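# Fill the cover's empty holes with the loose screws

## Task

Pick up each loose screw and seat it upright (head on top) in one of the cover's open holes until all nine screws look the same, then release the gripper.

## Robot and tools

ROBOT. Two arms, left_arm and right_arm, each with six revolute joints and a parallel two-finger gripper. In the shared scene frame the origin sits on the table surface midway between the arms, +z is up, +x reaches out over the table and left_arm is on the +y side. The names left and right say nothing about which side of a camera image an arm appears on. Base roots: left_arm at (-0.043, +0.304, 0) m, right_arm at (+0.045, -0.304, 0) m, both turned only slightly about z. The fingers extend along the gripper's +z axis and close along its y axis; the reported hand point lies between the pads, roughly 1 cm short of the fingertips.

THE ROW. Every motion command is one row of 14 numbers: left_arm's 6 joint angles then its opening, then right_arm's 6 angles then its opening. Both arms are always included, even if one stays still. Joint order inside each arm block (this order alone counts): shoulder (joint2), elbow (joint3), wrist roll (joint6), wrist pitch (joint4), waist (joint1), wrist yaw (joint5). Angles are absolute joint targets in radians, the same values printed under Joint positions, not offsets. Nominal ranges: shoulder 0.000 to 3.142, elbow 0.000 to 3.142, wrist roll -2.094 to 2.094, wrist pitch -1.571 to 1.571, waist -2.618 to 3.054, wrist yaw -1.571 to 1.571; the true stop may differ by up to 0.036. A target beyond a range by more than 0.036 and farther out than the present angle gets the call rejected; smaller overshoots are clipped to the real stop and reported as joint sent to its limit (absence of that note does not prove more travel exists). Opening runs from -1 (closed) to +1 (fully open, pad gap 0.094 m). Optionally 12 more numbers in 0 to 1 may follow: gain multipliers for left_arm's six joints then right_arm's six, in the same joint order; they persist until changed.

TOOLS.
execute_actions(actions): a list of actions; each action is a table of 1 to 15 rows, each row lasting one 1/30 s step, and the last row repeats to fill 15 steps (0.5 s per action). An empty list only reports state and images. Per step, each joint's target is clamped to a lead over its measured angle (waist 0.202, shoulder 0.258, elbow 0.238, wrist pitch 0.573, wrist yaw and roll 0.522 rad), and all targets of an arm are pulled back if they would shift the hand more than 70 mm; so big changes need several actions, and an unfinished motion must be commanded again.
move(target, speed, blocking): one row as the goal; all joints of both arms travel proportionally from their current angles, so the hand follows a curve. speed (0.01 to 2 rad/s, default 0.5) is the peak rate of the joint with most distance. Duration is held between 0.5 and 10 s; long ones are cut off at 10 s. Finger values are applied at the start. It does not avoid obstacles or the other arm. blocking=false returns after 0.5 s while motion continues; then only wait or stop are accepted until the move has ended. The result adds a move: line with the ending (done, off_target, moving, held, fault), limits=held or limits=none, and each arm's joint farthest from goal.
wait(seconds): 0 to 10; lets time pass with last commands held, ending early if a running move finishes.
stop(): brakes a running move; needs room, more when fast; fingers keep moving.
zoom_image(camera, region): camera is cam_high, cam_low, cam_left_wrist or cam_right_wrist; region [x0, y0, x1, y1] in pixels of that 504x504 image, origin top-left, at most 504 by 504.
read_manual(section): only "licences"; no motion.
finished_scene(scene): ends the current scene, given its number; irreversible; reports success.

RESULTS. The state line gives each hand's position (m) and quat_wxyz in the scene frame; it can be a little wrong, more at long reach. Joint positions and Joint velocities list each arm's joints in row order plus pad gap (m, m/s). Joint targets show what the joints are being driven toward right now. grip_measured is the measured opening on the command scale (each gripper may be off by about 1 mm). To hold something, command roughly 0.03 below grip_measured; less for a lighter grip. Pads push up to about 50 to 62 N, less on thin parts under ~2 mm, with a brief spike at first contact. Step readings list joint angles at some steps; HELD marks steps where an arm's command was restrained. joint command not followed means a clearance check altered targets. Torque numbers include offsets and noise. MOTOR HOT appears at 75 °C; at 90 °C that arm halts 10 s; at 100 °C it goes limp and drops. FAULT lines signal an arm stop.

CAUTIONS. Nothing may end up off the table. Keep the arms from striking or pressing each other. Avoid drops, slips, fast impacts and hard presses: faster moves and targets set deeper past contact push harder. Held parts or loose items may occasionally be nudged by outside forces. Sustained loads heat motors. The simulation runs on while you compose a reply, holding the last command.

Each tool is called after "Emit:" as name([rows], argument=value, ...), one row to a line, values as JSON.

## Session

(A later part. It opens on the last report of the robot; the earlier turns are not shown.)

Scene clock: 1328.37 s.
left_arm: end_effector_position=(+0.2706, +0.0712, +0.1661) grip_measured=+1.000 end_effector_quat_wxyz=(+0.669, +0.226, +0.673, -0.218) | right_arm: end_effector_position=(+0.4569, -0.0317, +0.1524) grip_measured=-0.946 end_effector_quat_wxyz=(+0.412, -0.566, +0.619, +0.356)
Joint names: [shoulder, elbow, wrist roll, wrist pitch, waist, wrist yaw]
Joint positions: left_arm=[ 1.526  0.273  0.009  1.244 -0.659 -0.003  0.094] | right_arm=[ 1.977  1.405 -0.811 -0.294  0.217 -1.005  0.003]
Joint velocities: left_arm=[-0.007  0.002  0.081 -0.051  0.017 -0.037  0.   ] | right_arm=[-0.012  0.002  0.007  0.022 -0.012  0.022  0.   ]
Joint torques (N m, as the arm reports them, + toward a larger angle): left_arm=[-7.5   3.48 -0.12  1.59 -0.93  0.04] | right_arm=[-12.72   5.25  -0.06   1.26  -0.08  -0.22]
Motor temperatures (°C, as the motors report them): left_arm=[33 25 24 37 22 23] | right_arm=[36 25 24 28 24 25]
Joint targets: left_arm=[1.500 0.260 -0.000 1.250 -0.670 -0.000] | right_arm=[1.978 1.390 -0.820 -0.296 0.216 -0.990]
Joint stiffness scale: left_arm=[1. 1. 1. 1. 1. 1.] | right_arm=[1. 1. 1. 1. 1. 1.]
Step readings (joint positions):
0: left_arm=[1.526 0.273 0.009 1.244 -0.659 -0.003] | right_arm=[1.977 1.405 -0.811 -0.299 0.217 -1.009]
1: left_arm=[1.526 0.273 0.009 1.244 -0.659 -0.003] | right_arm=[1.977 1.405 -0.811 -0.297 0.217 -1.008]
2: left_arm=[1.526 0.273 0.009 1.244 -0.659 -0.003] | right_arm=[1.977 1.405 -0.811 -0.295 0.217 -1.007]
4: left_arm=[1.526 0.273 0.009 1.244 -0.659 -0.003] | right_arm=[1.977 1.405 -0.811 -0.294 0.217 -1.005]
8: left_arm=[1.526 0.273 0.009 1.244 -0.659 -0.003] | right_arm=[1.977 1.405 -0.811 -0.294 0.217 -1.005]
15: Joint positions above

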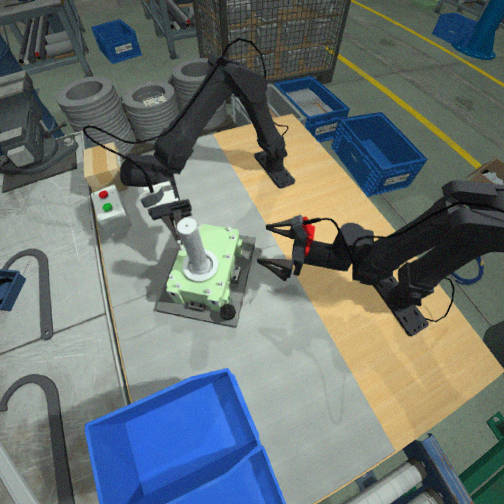

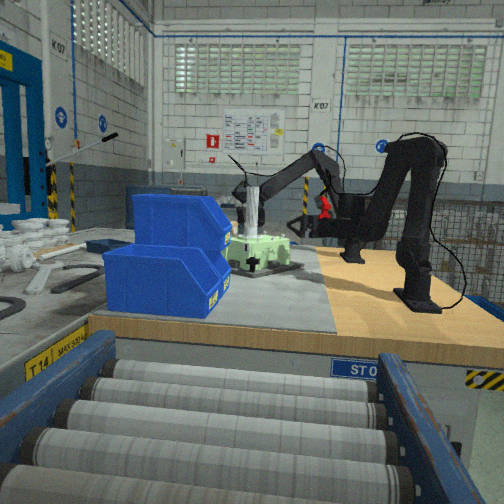

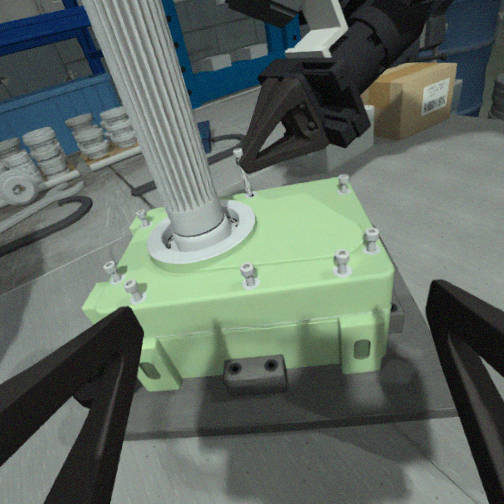

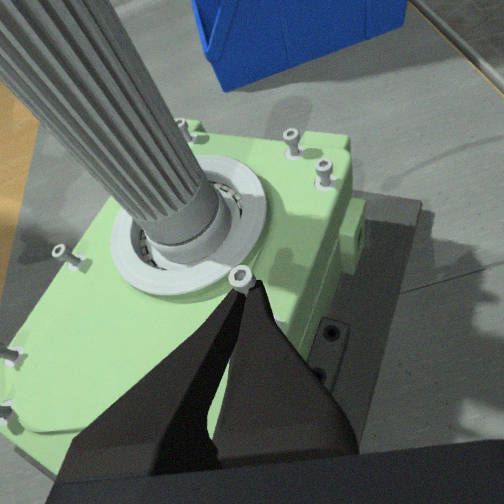

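Now too far left; waist negative pulse.

Emit:
execute_actions([
  [[1.5,0.26,0,1.25,-0.67,0,1,1.978,1.39,-0.82,-0.296,0.198,-0.99,-0.975],[1.5,0.26,0,1.25,-0.67,0,1,1.978,1.39,-0.82,-0.296,0.209,-0.99,-0.975]],
])

Emit:
zoom_image(camera="cam_left_wrist", region=[210, 130, 290, 210])

Scene clock: 1332.57 s.
left_arm: end_effector_position=(+0.2706, +0.0712, +0.1661) grip_measured=+1.000 end_effector_quat_wxyz=(+0.669, +0.226, +0.673, -0.218) | right_arm: end_effector_position=(+0.4574, -0.0322, +0.1524) grip_measured=-0.946 end_effector_quat_wxyz=(+0.412, -0.566, +0.619, +0.355)
Joint names: [shoulder, elbow, wrist roll, wrist pitch, waist, wrist yaw]
Joint positions: left_arm=[ 1.526  0.273  0.009  1.244 -0.659 -0.003  0.094] | right_arm=[ 1.977  1.405 -0.811 -0.293  0.216 -1.004  0.003]
Joint velocities: left_arm=[ 0.002 -0.012  0.051  0.007  0.007 -0.022  0.   ] | right_arm=[-0.002 -0.012  0.051 -0.022 -0.002 -0.007  0.001]
Joint torques (N m, as the arm reports them, + toward a larger angle): left_arm=[-7.54  3.46 -0.12  1.59 -0.96  0.05] | right_arm=[-12.96   5.11  -0.06   1.25  -0.57  -0.26]
Motor temperatures (°C, as the motors report them): left_arm=[33 25 24 37 22 23] | right_arm=[36 25 24 28 24 25]
Joint targets: left_arm=[1.500 0.260 -0.000 1.250 -0.670 -0.000] | right_arm=[1.978 1.390 -0.820 -0.296 0.209 -0.990]
Joint stiffness scale: left_arm=[1. 1. 1. 1. 1. 1.] | right_arm=[1. 1. 1. 1. 1. 1.]
Step readings (joint positions):
0: left_arm=[1.526 0.273 0.009 1.244 -0.659 -0.003] | right_arm=[1.977 1.405 -0.811 -0.294 0.217 -1.005]
1: left_arm=[1.526 0.273 0.009 1.244 -0.659 -0.003] | right_arm=[1.977 1.405 -0.811 -0.294 0.216 -1.005]
2: left_arm=[1.526 0.273 0.009 1.244 -0.659 -0.003] | right_arm=[1.977 1.405 -0.811 -0.294 0.216 -1.005]
4: left_arm=[1.526 0.273 0.009 1.244 -0.659 -0.003] | right_arm=[1.977 1.405 -0.811 -0.293 0.216 -1.004]
8: left_arm=[1.526 0.273 0.009 1.244 -0.659 -0.003] | right_arm=[1.977 1.405 -0.811 -0.293 0.216 -1.004]
15: Joint positions above

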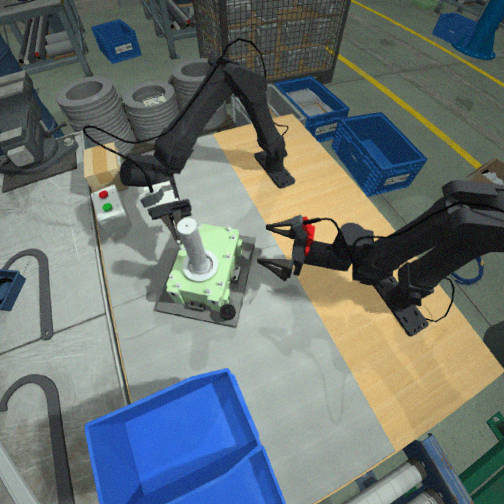

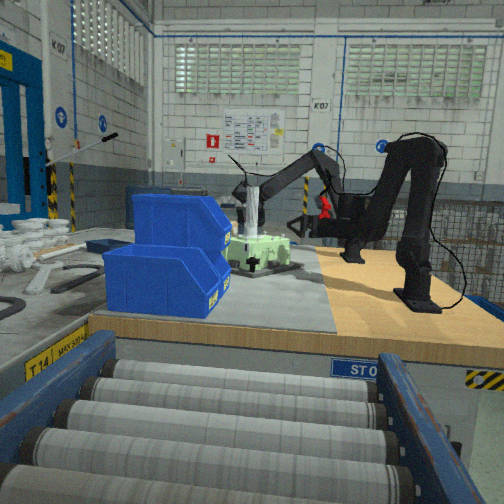

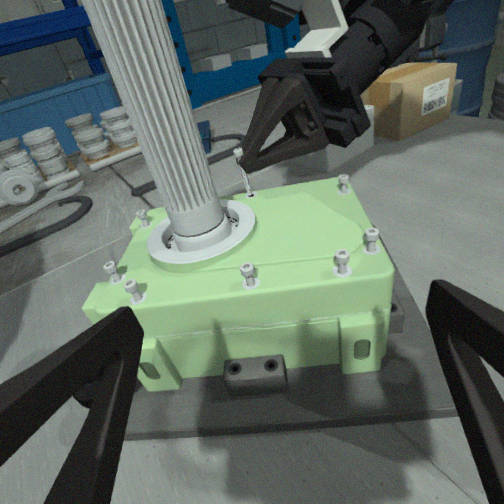

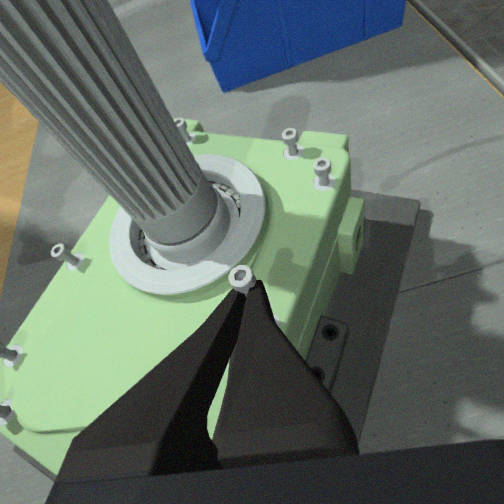

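Region (210, 130, 290, 210) of cam_left_wrist's 504x504 image, scaled by 6.300, with more detail than that image has.

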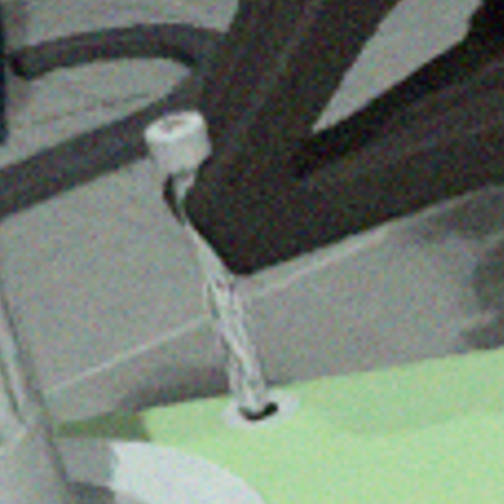

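Emit:
execute_actions([
  [[1.5,0.26,0,1.25,-0.67,0,1,1.945,1.39,-0.82,-0.296,0.198,-1.004,-0.975],[1.5,0.26,0,1.25,-0.67,0,1,1.95,1.39,-0.82,-0.32,0.209,-1.004,-0.975],[1.5,0.26,0,1.25,-0.67,0,1,1.972,1.39,-0.82,-0.32,0.209,-1.004,-0.975],[1.5,0.26,0,1.25,-0.67,0,1,1.972,1.39,-0.82,-0.302,0.209,-1.004,-0.975]],
])

Emit:
zoom_image(camera="cam_left_wrist", region=[210, 130, 290, 210])

Scene clock: 1347.30 s.
left_arm: end_effector_position=(+0.2706, +0.0712, +0.1661) grip_measured=+1.000 end_effector_quat_wxyz=(+0.669, +0.226, +0.673, -0.218) | right_arm: end_effector_position=(+0.4581, -0.0332, +0.1537) grip_measured=-0.946 end_effector_quat_wxyz=(+0.413, -0.566, +0.620, +0.352)
Joint names: [shoulder, elbow, wrist roll, wrist pitch, waist, wrist yaw]
Joint positions: left_arm=[ 1.526  0.273  0.009  1.244 -0.659 -0.003  0.094] | right_arm=[ 1.973  1.405 -0.811 -0.294  0.214 -1.     0.003]
Joint velocities: left_arm=[-0.007  0.002 -0.037 -0.037 -0.022  0.007  0.   ] | right_arm=[-0.002 -0.012  0.007 -0.037  0.002  0.037  0.   ]
Joint torques (N m, as the arm reports them, + toward a larger angle): left_arm=[-7.5   3.47 -0.12  1.59 -0.92  0.04] | right_arm=[-12.81   5.31  -0.02   1.12  -0.67  -0.42]
Motor temperatures (°C, as the motors report them): left_arm=[33 25 24 38 22 23] | right_arm=[37 25 24 28 24 25]
Joint targets: left_arm=[1.500 0.260 0.000 1.250 -0.670 -0.000] | right_arm=[1.972 1.390 -0.820 -0.302 0.209 -1.004]
Joint stiffness scale: left_arm=[1. 1. 1. 1. 1. 1.] | right_arm=[1. 1. 1. 1. 1. 1.]
Step readings (joint positions):
0: left_arm=[1.526 0.273 0.009 1.244 -0.659 -0.003] | right_arm=[1.977 1.405 -0.811 -0.293 0.216 -1.004]
1: left_arm=[1.526 0.273 0.009 1.244 -0.659 -0.003] | right_arm=[1.975 1.405 -0.811 -0.293 0.215 -1.004]
2: left_arm=[1.526 0.273 0.009 1.244 -0.659 -0.003] | right_arm=[1.974 1.405 -0.811 -0.295 0.215 -1.003]
4: left_arm=[1.526 0.273 0.009 1.244 -0.659 -0.003] | right_arm=[1.973 1.405 -0.811 -0.294 0.214 -1.003]
8: left_arm=[1.526 0.273 0.009 1.244 -0.659 -0.003] | right_arm=[1.973 1.405 -0.811 -0.294 0.214 -1.001]
15: Joint positions above

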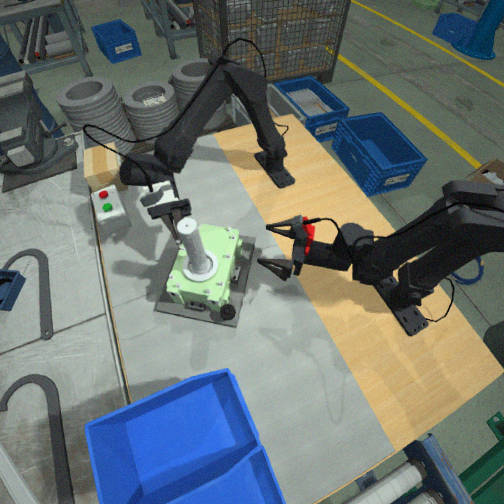

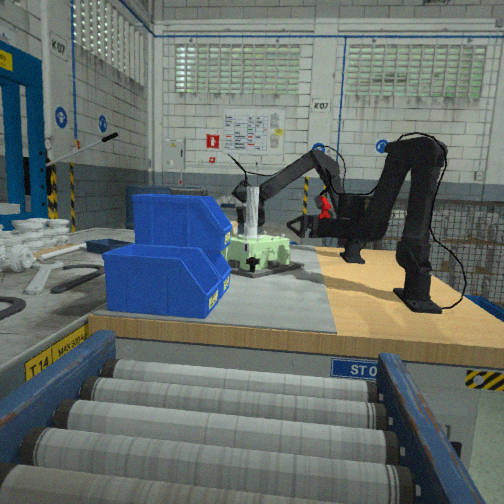

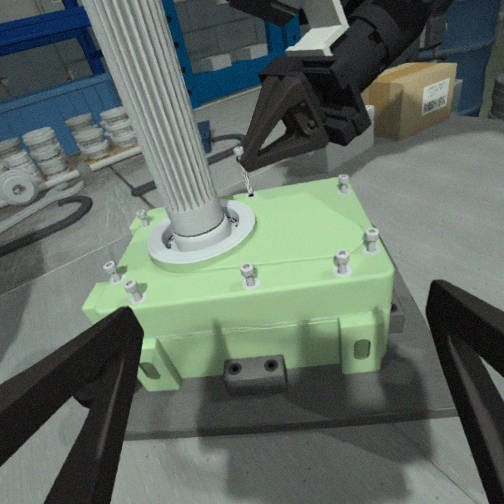

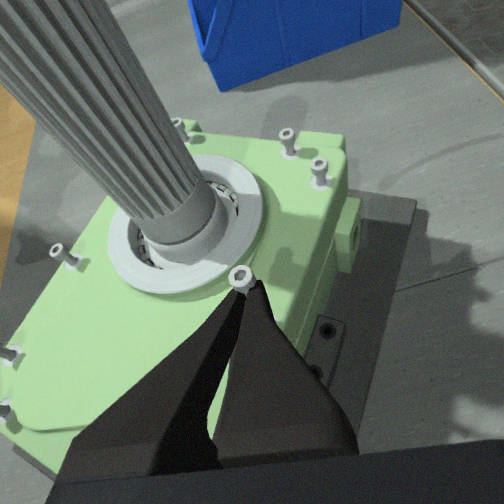

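Region (210, 130, 290, 210) of cam_left_wrist's 504x504 image, scaled by 6.300, with more detail than that image has.

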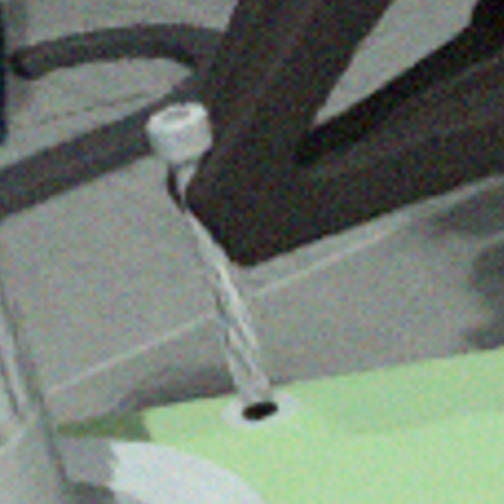

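Emit:
execute_actions([
  [[1.5,0.26,0,1.25,-0.67,0,1,1.972,1.39,-0.82,-0.316,0.212,-1.02,-0.975]],
])

Emit:
zoom_image(camera="cam_left_wrist", region=[210, 130, 290, 210])

Scene clock: 1357.27 s.
left_arm: end_effector_position=(+0.2706, +0.0712, +0.1661) grip_measured=+1.000 end_effector_quat_wxyz=(+0.669, +0.226, +0.673, -0.218) | right_arm: end_effector_position=(+0.4578, -0.0331, +0.1539) grip_measured=-0.946 end_effector_quat_wxyz=(+0.413, -0.566, +0.620, +0.353)
Joint names: [shoulder, elbow, wrist roll, wrist pitch, waist, wrist yaw]
Joint positions: left_arm=[ 1.526  0.273  0.009  1.244 -0.659 -0.003  0.094] | right_arm=[ 1.973  1.405 -0.811 -0.294  0.214 -1.002  0.003]
Joint velocities: left_arm=[ 0.012 -0.012 -0.022 -0.037 -0.007  0.022  0.   ] | right_arm=[-0.002  0.007 -0.139  0.022 -0.022  0.051 -0.001]
Joint torques (N m, as the arm reports them, + toward a larger angle): left_arm=[-7.55  3.48 -0.12  1.59 -0.95  0.03] | right_arm=[-12.88   5.11  -0.03   1.05  -0.23  -0.59]
Motor temperatures (°C, as the motors report them): left_arm=[33 25 24 38 22 23] | right_arm=[37 25 24 28 24 25]
Joint targets: left_arm=[1.500 0.260 0.000 1.250 -0.670 0.000] | right_arm=[1.972 1.390 -0.820 -0.316 0.212 -1.020]
Joint stiffness scale: left_arm=[1. 1. 1. 1. 1. 1.] | right_arm=[1. 1. 1. 1. 1. 1.]
Step readings (joint positions):
0: left_arm=[1.526 0.273 0.009 1.244 -0.659 -0.003] | right_arm=[1.973 1.405 -0.811 -0.294 0.214 -1.000]
1: left_arm=[1.526 0.273 0.009 1.244 -0.659 -0.003] | right_arm=[1.973 1.405 -0.811 -0.294 0.214 -1.000]
2: left_arm=[1.526 0.273 0.009 1.244 -0.659 -0.003] | right_arm=[1.973 1.405 -0.811 -0.294 0.214 -1.000]
4: left_arm=[1.526 0.273 0.009 1.244 -0.659 -0.003] | right_arm=[1.973 1.405 -0.811 -0.294 0.214 -1.001]
8: left_arm=[1.526 0.273 0.009 1.244 -0.659 -0.003] | right_arm=[1.973 1.405 -0.811 -0.294 0.214 -1.002]
15: Joint positions above

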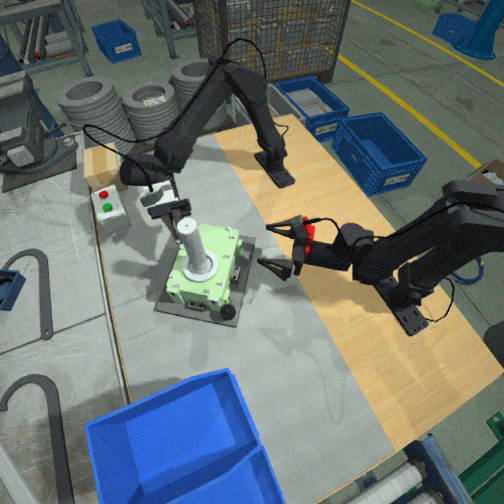

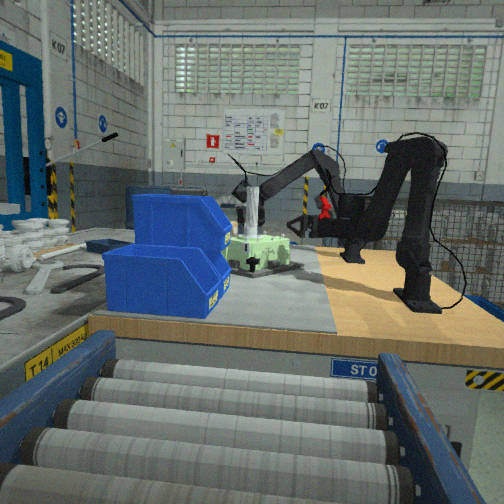

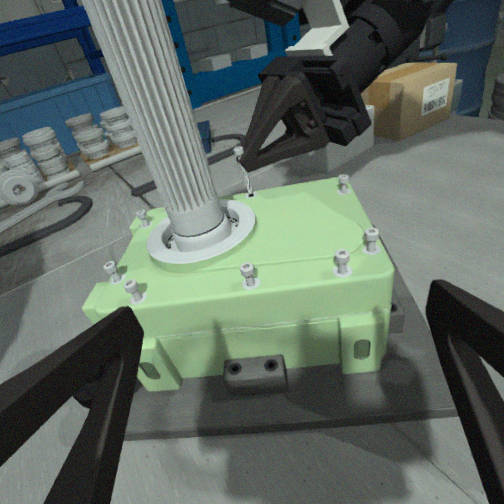

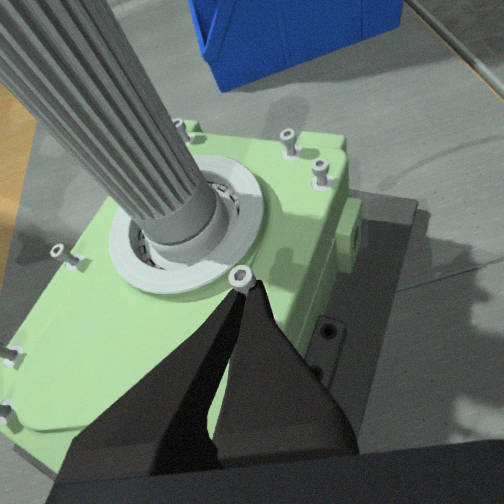

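Region (210, 130, 290, 210) of cam_left_wrist's 504x504 image, scaled by 6.300, with more detail than that image has.

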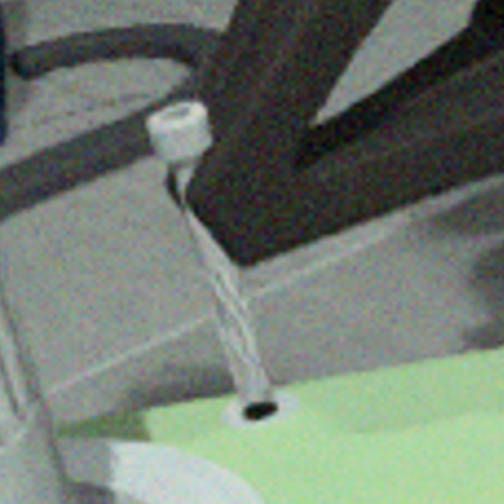

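Emit:
execute_actions([
  [[1.5,0.26,0,1.25,-0.67,0,1,1.972,1.39,-0.82,-0.324,0.212,-1.023,-0.975]],
])

Emit:
zoom_image(camera="cam_left_wrist", region=[210, 130, 290, 210])

Scene clock: 1361.60 s.
left_arm: end_effector_position=(+0.2706, +0.0712, +0.1661) grip_measured=+1.000 end_effector_quat_wxyz=(+0.669, +0.226, +0.673, -0.218) | right_arm: end_effector_position=(+0.4566, -0.0331, +0.1536) grip_measured=-0.946 end_effector_quat_wxyz=(+0.411, -0.565, +0.621, +0.356)
Joint names: [shoulder, elbow, wrist roll, wrist pitch, waist, wrist yaw]
Joint positions: left_arm=[ 1.526  0.273  0.009  1.244 -0.659 -0.003  0.094] | right_arm=[ 1.973  1.405 -0.811 -0.301  0.214 -1.005  0.003]
Joint velocities: left_arm=[-0.012 -0.007  0.022  0.007 -0.032 -0.037  0.   ] | right_arm=[-0.007  0.002 -0.037  0.022  0.002  0.007 -0.001]
Joint torques (N m, as the arm reports them, + toward a larger angle): left_arm=[-7.51  3.45 -0.12  1.59 -0.93  0.03] | right_arm=[-13.06   5.15  -0.04   1.06  -0.27  -0.57]
Motor temperatures (°C, as the motors report them): left_arm=[33 25 24 38 22 23] | right_arm=[37 25 24 28 24 25]
Joint targets: left_arm=[1.500 0.260 -0.000 1.250 -0.670 0.000] | right_arm=[1.972 1.390 -0.820 -0.324 0.212 -1.023]
Joint stiffness scale: left_arm=[1. 1. 1. 1. 1. 1.] | right_arm=[1. 1. 1. 1. 1. 1.]
Step readings (joint positions):
0: left_arm=[1.526 0.273 0.009 1.244 -0.659 -0.003] | right_arm=[1.973 1.405 -0.811 -0.294 0.214 -1.002]
1: left_arm=[1.526 0.273 0.009 1.244 -0.659 -0.003] | right_arm=[1.973 1.405 -0.811 -0.295 0.214 -1.003]
2: left_arm=[1.526 0.273 0.009 1.244 -0.659 -0.003] | right_arm=[1.973 1.405 -0.811 -0.296 0.214 -1.003]
4: left_arm=[1.526 0.273 0.009 1.244 -0.659 -0.003] | right_arm=[1.973 1.405 -0.811 -0.298 0.214 -1.004]
8: left_arm=[1.526 0.273 0.009 1.244 -0.659 -0.003] | right_arm=[1.973 1.405 -0.811 -0.300 0.214 -1.005]
15: Joint positions above

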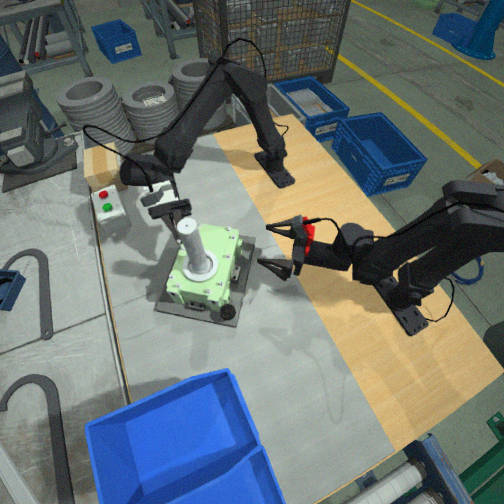

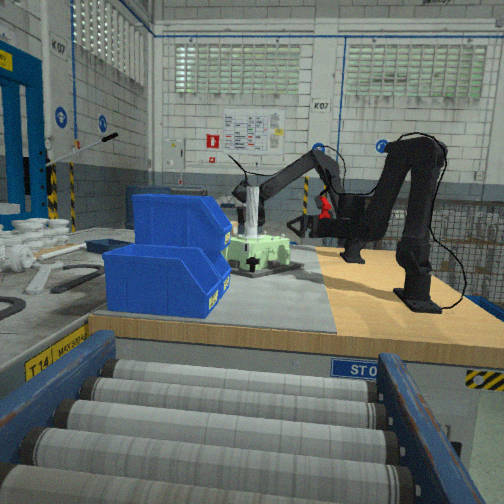

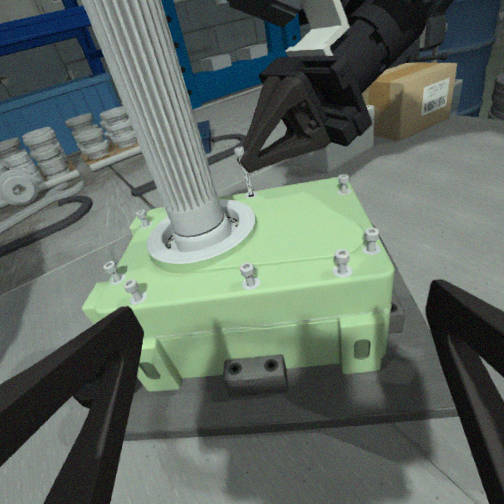

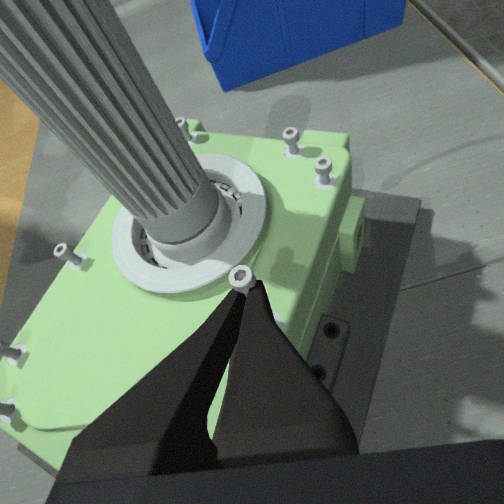

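Region (210, 130, 290, 210) of cam_left_wrist's 504x504 image, scaled by 6.300, with more detail than that image has.

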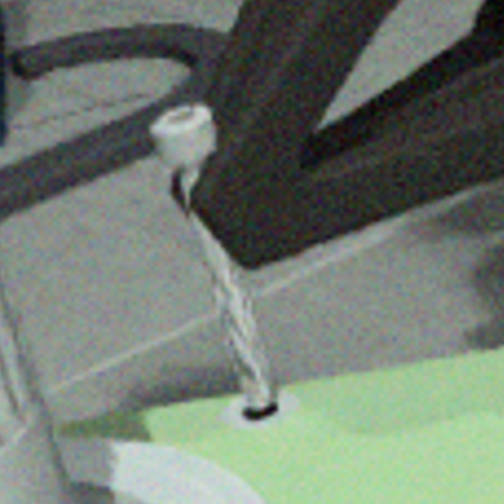

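Emit:
execute_actions([
  [[1.5,0.26,0,1.25,-0.67,0,1,1.998,1.39,-0.82,-0.312,0.214,-1.012,-0.975],[1.5,0.26,0,1.25,-0.67,0,1,1.998,1.39,-0.82,-0.312,0.214,-1.012,-0.975],[1.5,0.26,0,1.25,-0.67,0,1,1.985,1.39,-0.82,-0.312,0.214,-1.012,-0.975]],
])

Emit:
zoom_image(camera="cam_left_wrist", region=[210, 130, 290, 210])

Scene clock: 1374.80 s.
left_arm: end_effector_position=(+0.2706, +0.0712, +0.1661) grip_measured=+1.000 end_effector_quat_wxyz=(+0.669, +0.226, +0.673, -0.218) | right_arm: end_effector_position=(+0.4566, -0.0329, +0.1505) grip_measured=-0.946 end_effector_quat_wxyz=(+0.408, -0.564, +0.622, +0.358)
Joint names: [shoulder, elbow, wrist roll, wrist pitch, waist, wrist yaw]
Joint positions: left_arm=[ 1.526  0.273  0.009  1.244 -0.659 -0.003  0.094] | right_arm=[ 1.98   1.405 -0.811 -0.301  0.214 -1.007  0.003]
Joint velocities: left_arm=[ 0.007  0.002  0.022  0.037 -0.002 -0.007  0.   ] | right_arm=[-0.017 -0.012 -0.022 -0.037 -0.032 -0.022 -0.   ]
Joint torques (N m, as the arm reports them, + toward a larger angle): left_arm=[-7.52  3.47 -0.13  1.6  -0.95  0.04] | right_arm=[-12.45   5.07  -0.08   1.16   0.09  -0.43]
Motor temperatures (°C, as the motors report them): left_arm=[33 25 24 38 22 23] | right_arm=[37 24 24 28 24 25]
Joint targets: left_arm=[1.500 0.260 0.000 1.250 -0.670 -0.000] | right_arm=[1.985 1.390 -0.820 -0.312 0.214 -1.012]
Joint stiffness scale: left_arm=[1. 1. 1. 1. 1. 1.] | right_arm=[1. 1. 1. 1. 1. 1.]
Step readings (joint positions):
0: left_arm=[1.526 0.273 0.009 1.244 -0.659 -0.003] | right_arm=[1.973 1.405 -0.811 -0.301 0.214 -1.005]
1: left_arm=[1.526 0.273 0.009 1.244 -0.659 -0.003] | right_arm=[1.975 1.405 -0.811 -0.301 0.214 -1.005]
2: left_arm=[1.526 0.273 0.009 1.244 -0.659 -0.003] | right_arm=[1.977 1.405 -0.811 -0.301 0.214 -1.005]
4: left_arm=[1.526 0.273 0.009 1.244 -0.659 -0.003] | right_arm=[1.980 1.405 -0.811 -0.301 0.214 -1.007]
8: left_arm=[1.526 0.273 0.009 1.244 -0.659 -0.003] | right_arm=[1.980 1.405 -0.811 -0.301 0.214 -1.007]
15: Joint positions above

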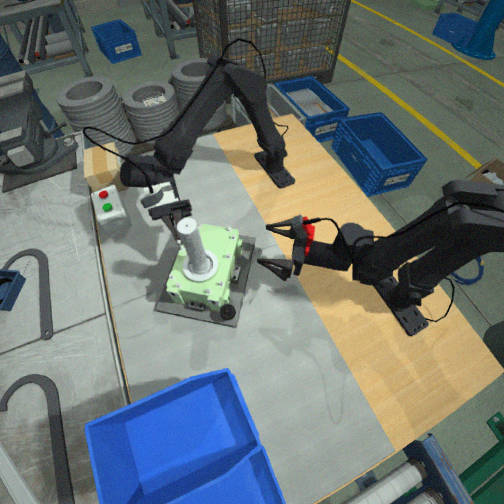

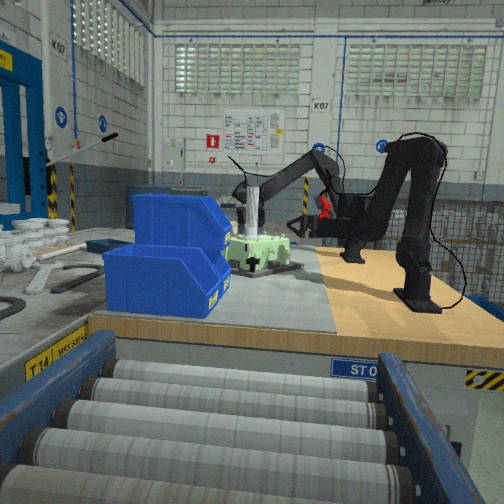

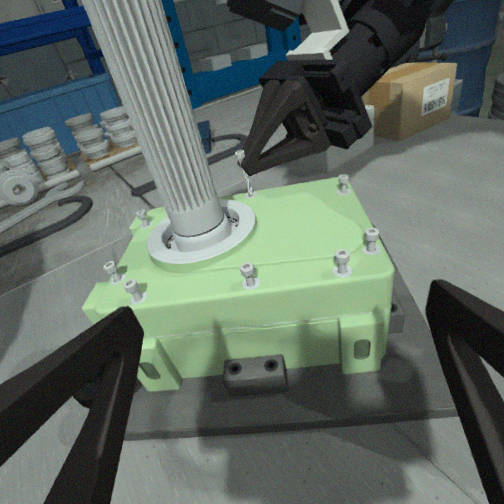

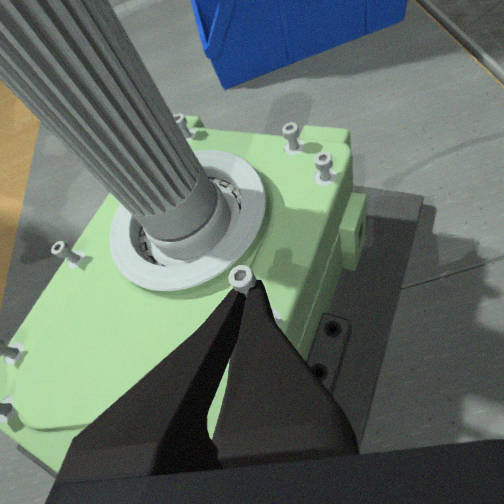

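Region (210, 130, 290, 210) of cam_left_wrist's 504x504 image, scaled by 6.300, with more detail than that image has.

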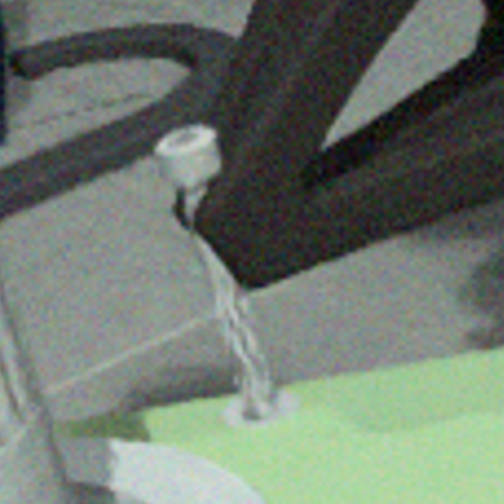

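In by 2 mm. Continue.

Emit:
execute_actions([
  [[1.5,0.26,0,1.25,-0.67,0,1,2.006,1.39,-0.82,-0.312,0.214,-1.012,-0.975],[1.5,0.26,0,1.25,-0.67,0,1,2.006,1.39,-0.82,-0.312,0.214,-1.012,-0.975],[1.5,0.26,0,1.25,-0.67,0,1,1.993,1.39,-0.82,-0.312,0.214,-1.012,-0.975]],
  [[1.5,0.26,0,1.25,-0.67,0,1,2.014,1.39,-0.82,-0.312,0.214,-1.012,-0.975],[1.5,0.26,0,1.25,-0.67,0,1,2.014,1.39,-0.82,-0.312,0.214,-1.012,-0.975],[1.5,0.26,0,1.25,-0.67,0,1,2.001,1.39,-0.82,-0.312,0.214,-1.012,-0.975]],
])

Emit:
zoom_image(camera="cam_left_wrist", region=[210, 130, 290, 210])

Scene clock: 1387.67 s.
left_arm: end_effector_position=(+0.2706, +0.0712, +0.1661) grip_measured=+1.000 end_effector_quat_wxyz=(+0.669, +0.226, +0.673, -0.218) | right_arm: end_effector_position=(+0.4571, -0.0328, +0.1433) grip_measured=-0.946 end_effector_quat_wxyz=(+0.402, -0.563, +0.626, +0.361)
Joint names: [shoulder, elbow, wrist roll, wrist pitch, waist, wrist yaw]
Joint positions: left_arm=[ 1.526  0.273  0.009  1.244 -0.659 -0.003  0.094] | right_arm=[ 1.996  1.405 -0.811 -0.301  0.214 -1.007  0.003]
Joint velocities: left_arm=[-0.002 -0.002  0.007 -0.037 -0.022 -0.037  0.   ] | right_arm=[ 0.002 -0.002 -0.066  0.007 -0.002  0.007  0.   ]
Joint torques (N m, as the arm reports them, + toward a larger angle): left_arm=[-7.52  3.47 -0.12  1.59 -0.92  0.04] | right_arm=[-12.4    5.2   -0.07   1.13   0.04  -0.42]
Motor temperatures (°C, as the motors report them): left_arm=[33 25 24 38 22 23] | right_arm=[37 24 24 28 24 25]
Joint targets: left_arm=[1.500 0.260 0.000 1.250 -0.670 -0.000] | right_arm=[2.001 1.390 -0.820 -0.312 0.214 -1.012]
Joint stiffness scale: left_arm=[1. 1. 1. 1. 1. 1.] | right_arm=[1. 1. 1. 1. 1. 1.]
Step readings (joint positions; steps 1 to 15: 1st action; 16 to 30: 2nd action):
0: left_arm=[1.526 0.273 0.009 1.244 -0.659 -0.003] | right_arm=[1.980 1.405 -0.811 -0.301 0.214 -1.007]
1: left_arm=[1.526 0.273 0.009 1.244 -0.659 -0.003] | right_arm=[1.982 1.405 -0.811 -0.301 0.214 -1.007]
2: left_arm=[1.526 0.273 0.009 1.244 -0.659 -0.003] | right_arm=[1.984 1.405 -0.811 -0.301 0.214 -1.007]
4: left_arm=[1.526 0.273 0.009 1.244 -0.659 -0.003] | right_arm=[1.988 1.405 -0.811 -0.301 0.214 -1.007]
8: left_arm=[1.526 0.273 0.009 1.244 -0.659 -0.003] | right_arm=[1.989 1.405 -0.811 -0.301 0.214 -1.007]
15: left_arm=[1.526 0.273 0.009 1.244 -0.659 -0.003] | right_arm=[1.989 1.405 -0.811 -0.301 0.214 -1.007]
16: left_arm=[1.526 0.273 0.009 1.244 -0.659 -0.003] | right_arm=[1.990 1.405 -0.811 -0.301 0.214 -1.007]
17: left_arm=[1.526 0.273 0.009 1.244 -0.659 -0.003] | right_arm=[1.992 1.405 -0.811 -0.301 0.214 -1.007]
19: left_arm=[1.526 0.273 0.009 1.244 -0.659 -0.003] | right_arm=[1.996 1.405 -0.811 -0.301 0.214 -1.007]
23: left_arm=[1.526 0.273 0.009 1.244 -0.659 -0.003] | right_arm=[1.996 1.405 -0.811 -0.301 0.214 -1.007]
30: Joint positions above

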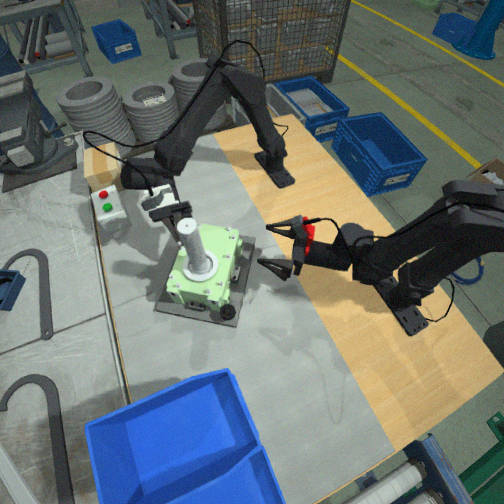

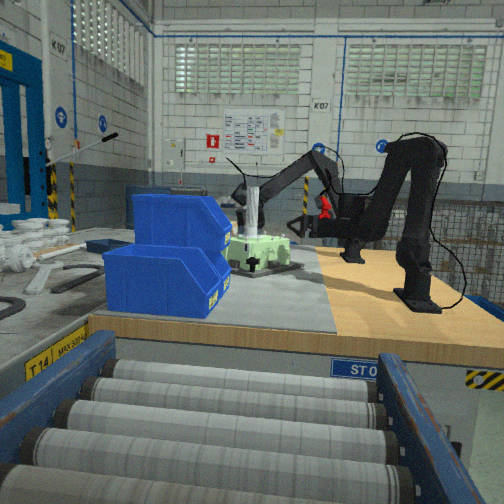

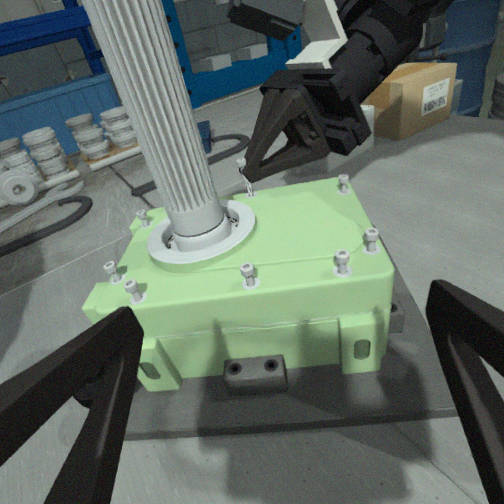

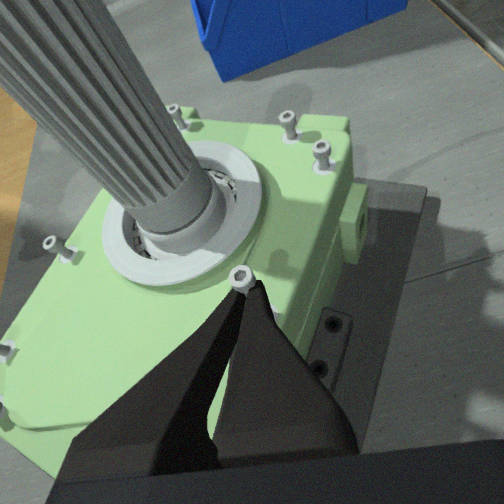

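Region (210, 130, 290, 210) of cam_left_wrist's 504x504 image, scaled by 6.300, with more detail than that image has.

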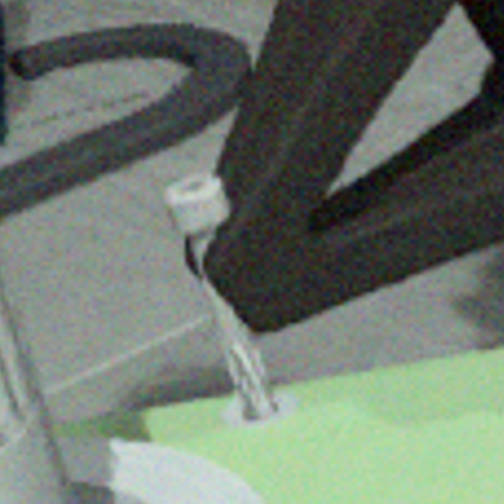

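Release.

Emit:
execute_actions([
  [[1.5,0.26,0,1.25,-0.67,0,1,1.999,1.39,-0.82,-0.312,0.214,-1.012,-0.72]],
])

Emit:
move(target=[1.5,0.26,0,1.25,-0.67,0,1,1.9,1.39,-0.82,-0.312,0.214,-1.012,-0.72], speed=0.15)

Emit:
zoom_image(camera="cam_left_wrist", region=[90, 120, 400, 320])

Scene clock: 1393.80 s.
left_arm: end_effector_position=(+0.2706, +0.0712, +0.1661) grip_measured=+1.000 end_effector_quat_wxyz=(+0.669, +0.226, +0.673, -0.218) | right_arm: end_effector_position=(+0.4571, -0.0328, +0.1433) grip_measured=-0.722 end_effector_quat_wxyz=(+0.402, -0.563, +0.626, +0.361)
Joint names: [shoulder, elbow, wrist roll, wrist pitch, waist, wrist yaw]
Joint positions: left_arm=[ 1.526  0.273  0.009  1.244 -0.659 -0.003  0.094] | right_arm=[ 1.996  1.405 -0.811 -0.301  0.214 -1.007  0.013]
Joint velocities: left_arm=[ 0.012 -0.007 -0.081 -0.066  0.007  0.037  0.   ] | right_arm=[ 0.002 -0.007  0.022  0.007  0.007 -0.051 -0.   ]
Joint torques (N m, as the arm reports them, + toward a larger angle): left_arm=[-7.5   3.47 -0.12  1.6  -0.91  0.04] | right_arm=[-12.81   5.05  -0.05   1.14  -0.02  -0.47]
Motor temperatures (°C, as the motors report them): left_arm=[33 25 24 38 22 23] | right_arm=[37 24 24 28 24 25]
Joint targets: left_arm=[1.500 0.260 -0.000 1.250 -0.670 0.000] | right_arm=[1.999 1.390 -0.820 -0.312 0.214 -1.012]
Joint stiffness scale: left_arm=[1. 1. 1. 1. 1. 1.] | right_arm=[1. 1. 1. 1. 1. 1.]
Step readings (joint positions):
0: left_arm=[1.526 0.273 0.009 1.244 -0.659 -0.003] | right_arm=[1.996 1.405 -0.811 -0.301 0.214 -1.007]
1: left_arm=[1.526 0.273 0.009 1.244 -0.659 -0.003] | right_arm=[1.996 1.405 -0.811 -0.301 0.214 -1.007]
2: left_arm=[1.526 0.273 0.009 1.244 -0.659 -0.003] | right_arm=[1.996 1.405 -0.811 -0.301 0.214 -1.007]
4: left_arm=[1.526 0.273 0.009 1.244 -0.659 -0.003] | right_arm=[1.996 1.405 -0.811 -0.301 0.214 -1.007]
8: left_arm=[1.526 0.273 0.009 1.244 -0.659 -0.003] | right_arm=[1.996 1.405 -0.811 -0.301 0.214 -1.007]
15: Joint positions above

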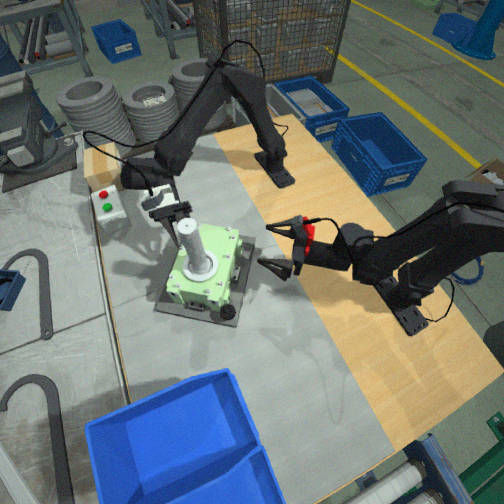

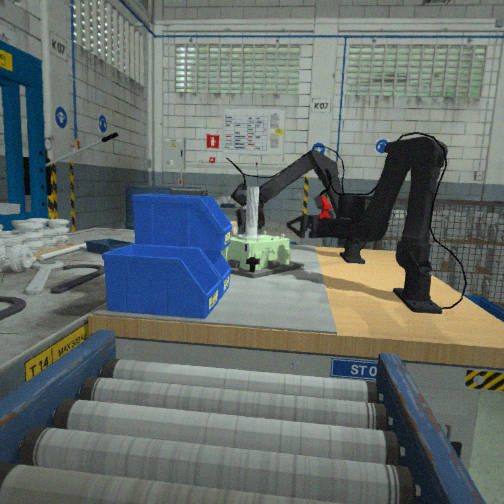

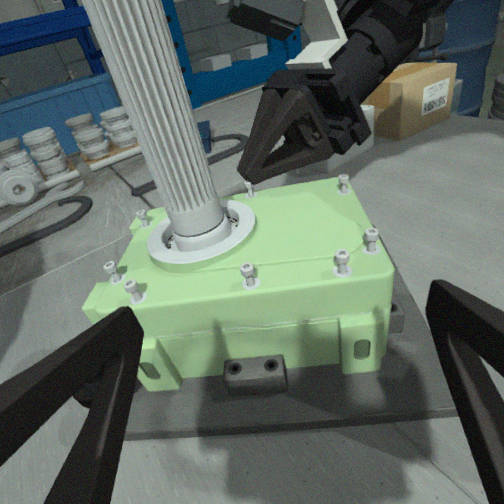

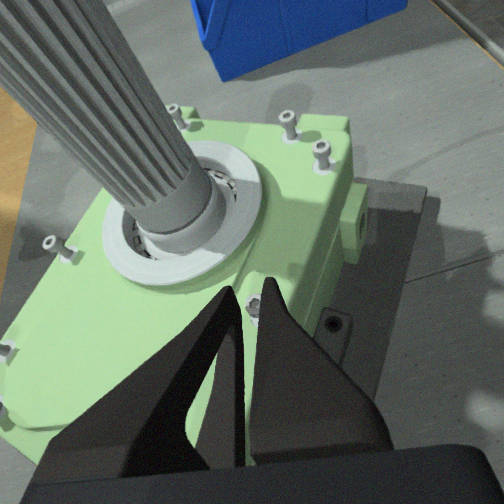

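Scene clock: 1394.80 s.
left_arm: end_effector_position=(+0.2706, +0.0712, +0.1661) grip_measured=+1.000 end_effector_quat_wxyz=(+0.669, +0.226, +0.673, -0.218) | right_arm: end_effector_position=(+0.4539, -0.0339, +0.1802) grip_measured=-0.722 end_effector_quat_wxyz=(+0.433, -0.572, +0.606, +0.344)
Joint names: [shoulder, elbow, wrist roll, wrist pitch, waist, wrist yaw]
Joint positions: left_arm=[ 1.526  0.273  0.009  1.244 -0.659 -0.003  0.094] | right_arm=[ 1.913  1.405 -0.811 -0.301  0.214 -1.004  0.013]
Joint velocities: left_arm=[-0.012 -0.012  0.022 -0.081 -0.002 -0.037  0.   ] | right_arm=[-0.007  0.002 -0.022 -0.007 -0.017 -0.007 -0.001]
Joint torques (N m, as the arm reports them, + toward a larger angle): left_arm=[-7.55  3.48 -0.13  1.59 -0.92  0.05] | right_arm=[-13.86   5.45  -0.04   1.23  -0.02  -0.44]
Motor temperatures (°C, as the motors report them): left_arm=[33 25 24 38 22 23] | right_arm=[37 24 24 28 24 25]
Joint targets: left_arm=[1.500 0.260 0.000 1.250 -0.670 -0.000] | right_arm=[1.900 1.390 -0.820 -0.312 0.214 -1.012]
Joint stiffness scale: left_arm=[1. 1. 1. 1. 1. 1.] | right_arm=[1. 1. 1. 1. 1. 1.]
move: off_target (left_arm); limits=none; left_arm: farthest joint: the shoulder, 0.026 radians from its target (0.026 radians at the start); right_arm: farthest joint: the elbow, 0.015 radians from its target (0.015 radians at the start)

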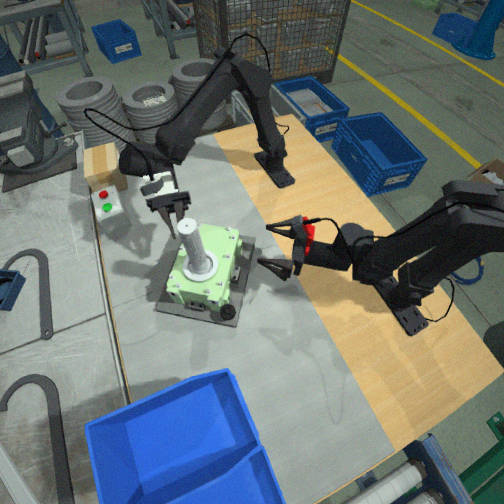

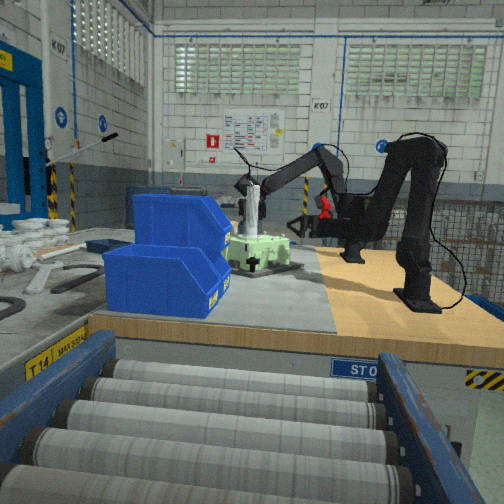

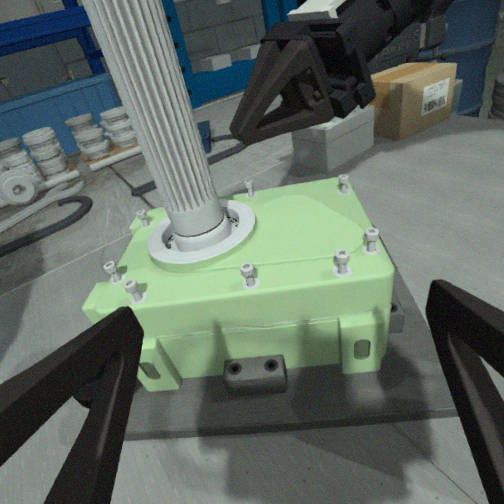

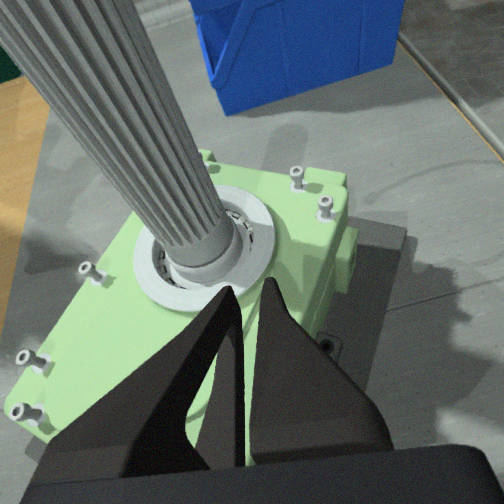

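Region (90, 120, 400, 320) of cam_left_wrist's 504x504 image, scaled by 1.626, with more detail than that image has; it fills the top 325 rows of this view, and the rest is white.

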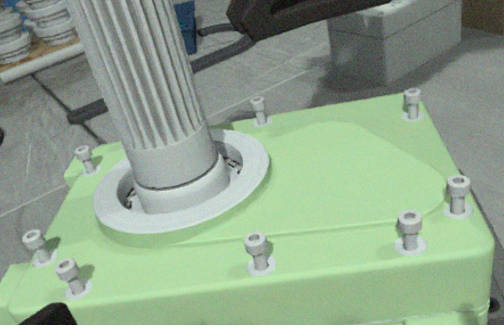

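8 visible + 1 behind the shaft (seen in the right wrist cam). Done.

Emit:
finished_scene(scene=1)

The scene is finished: the task was done.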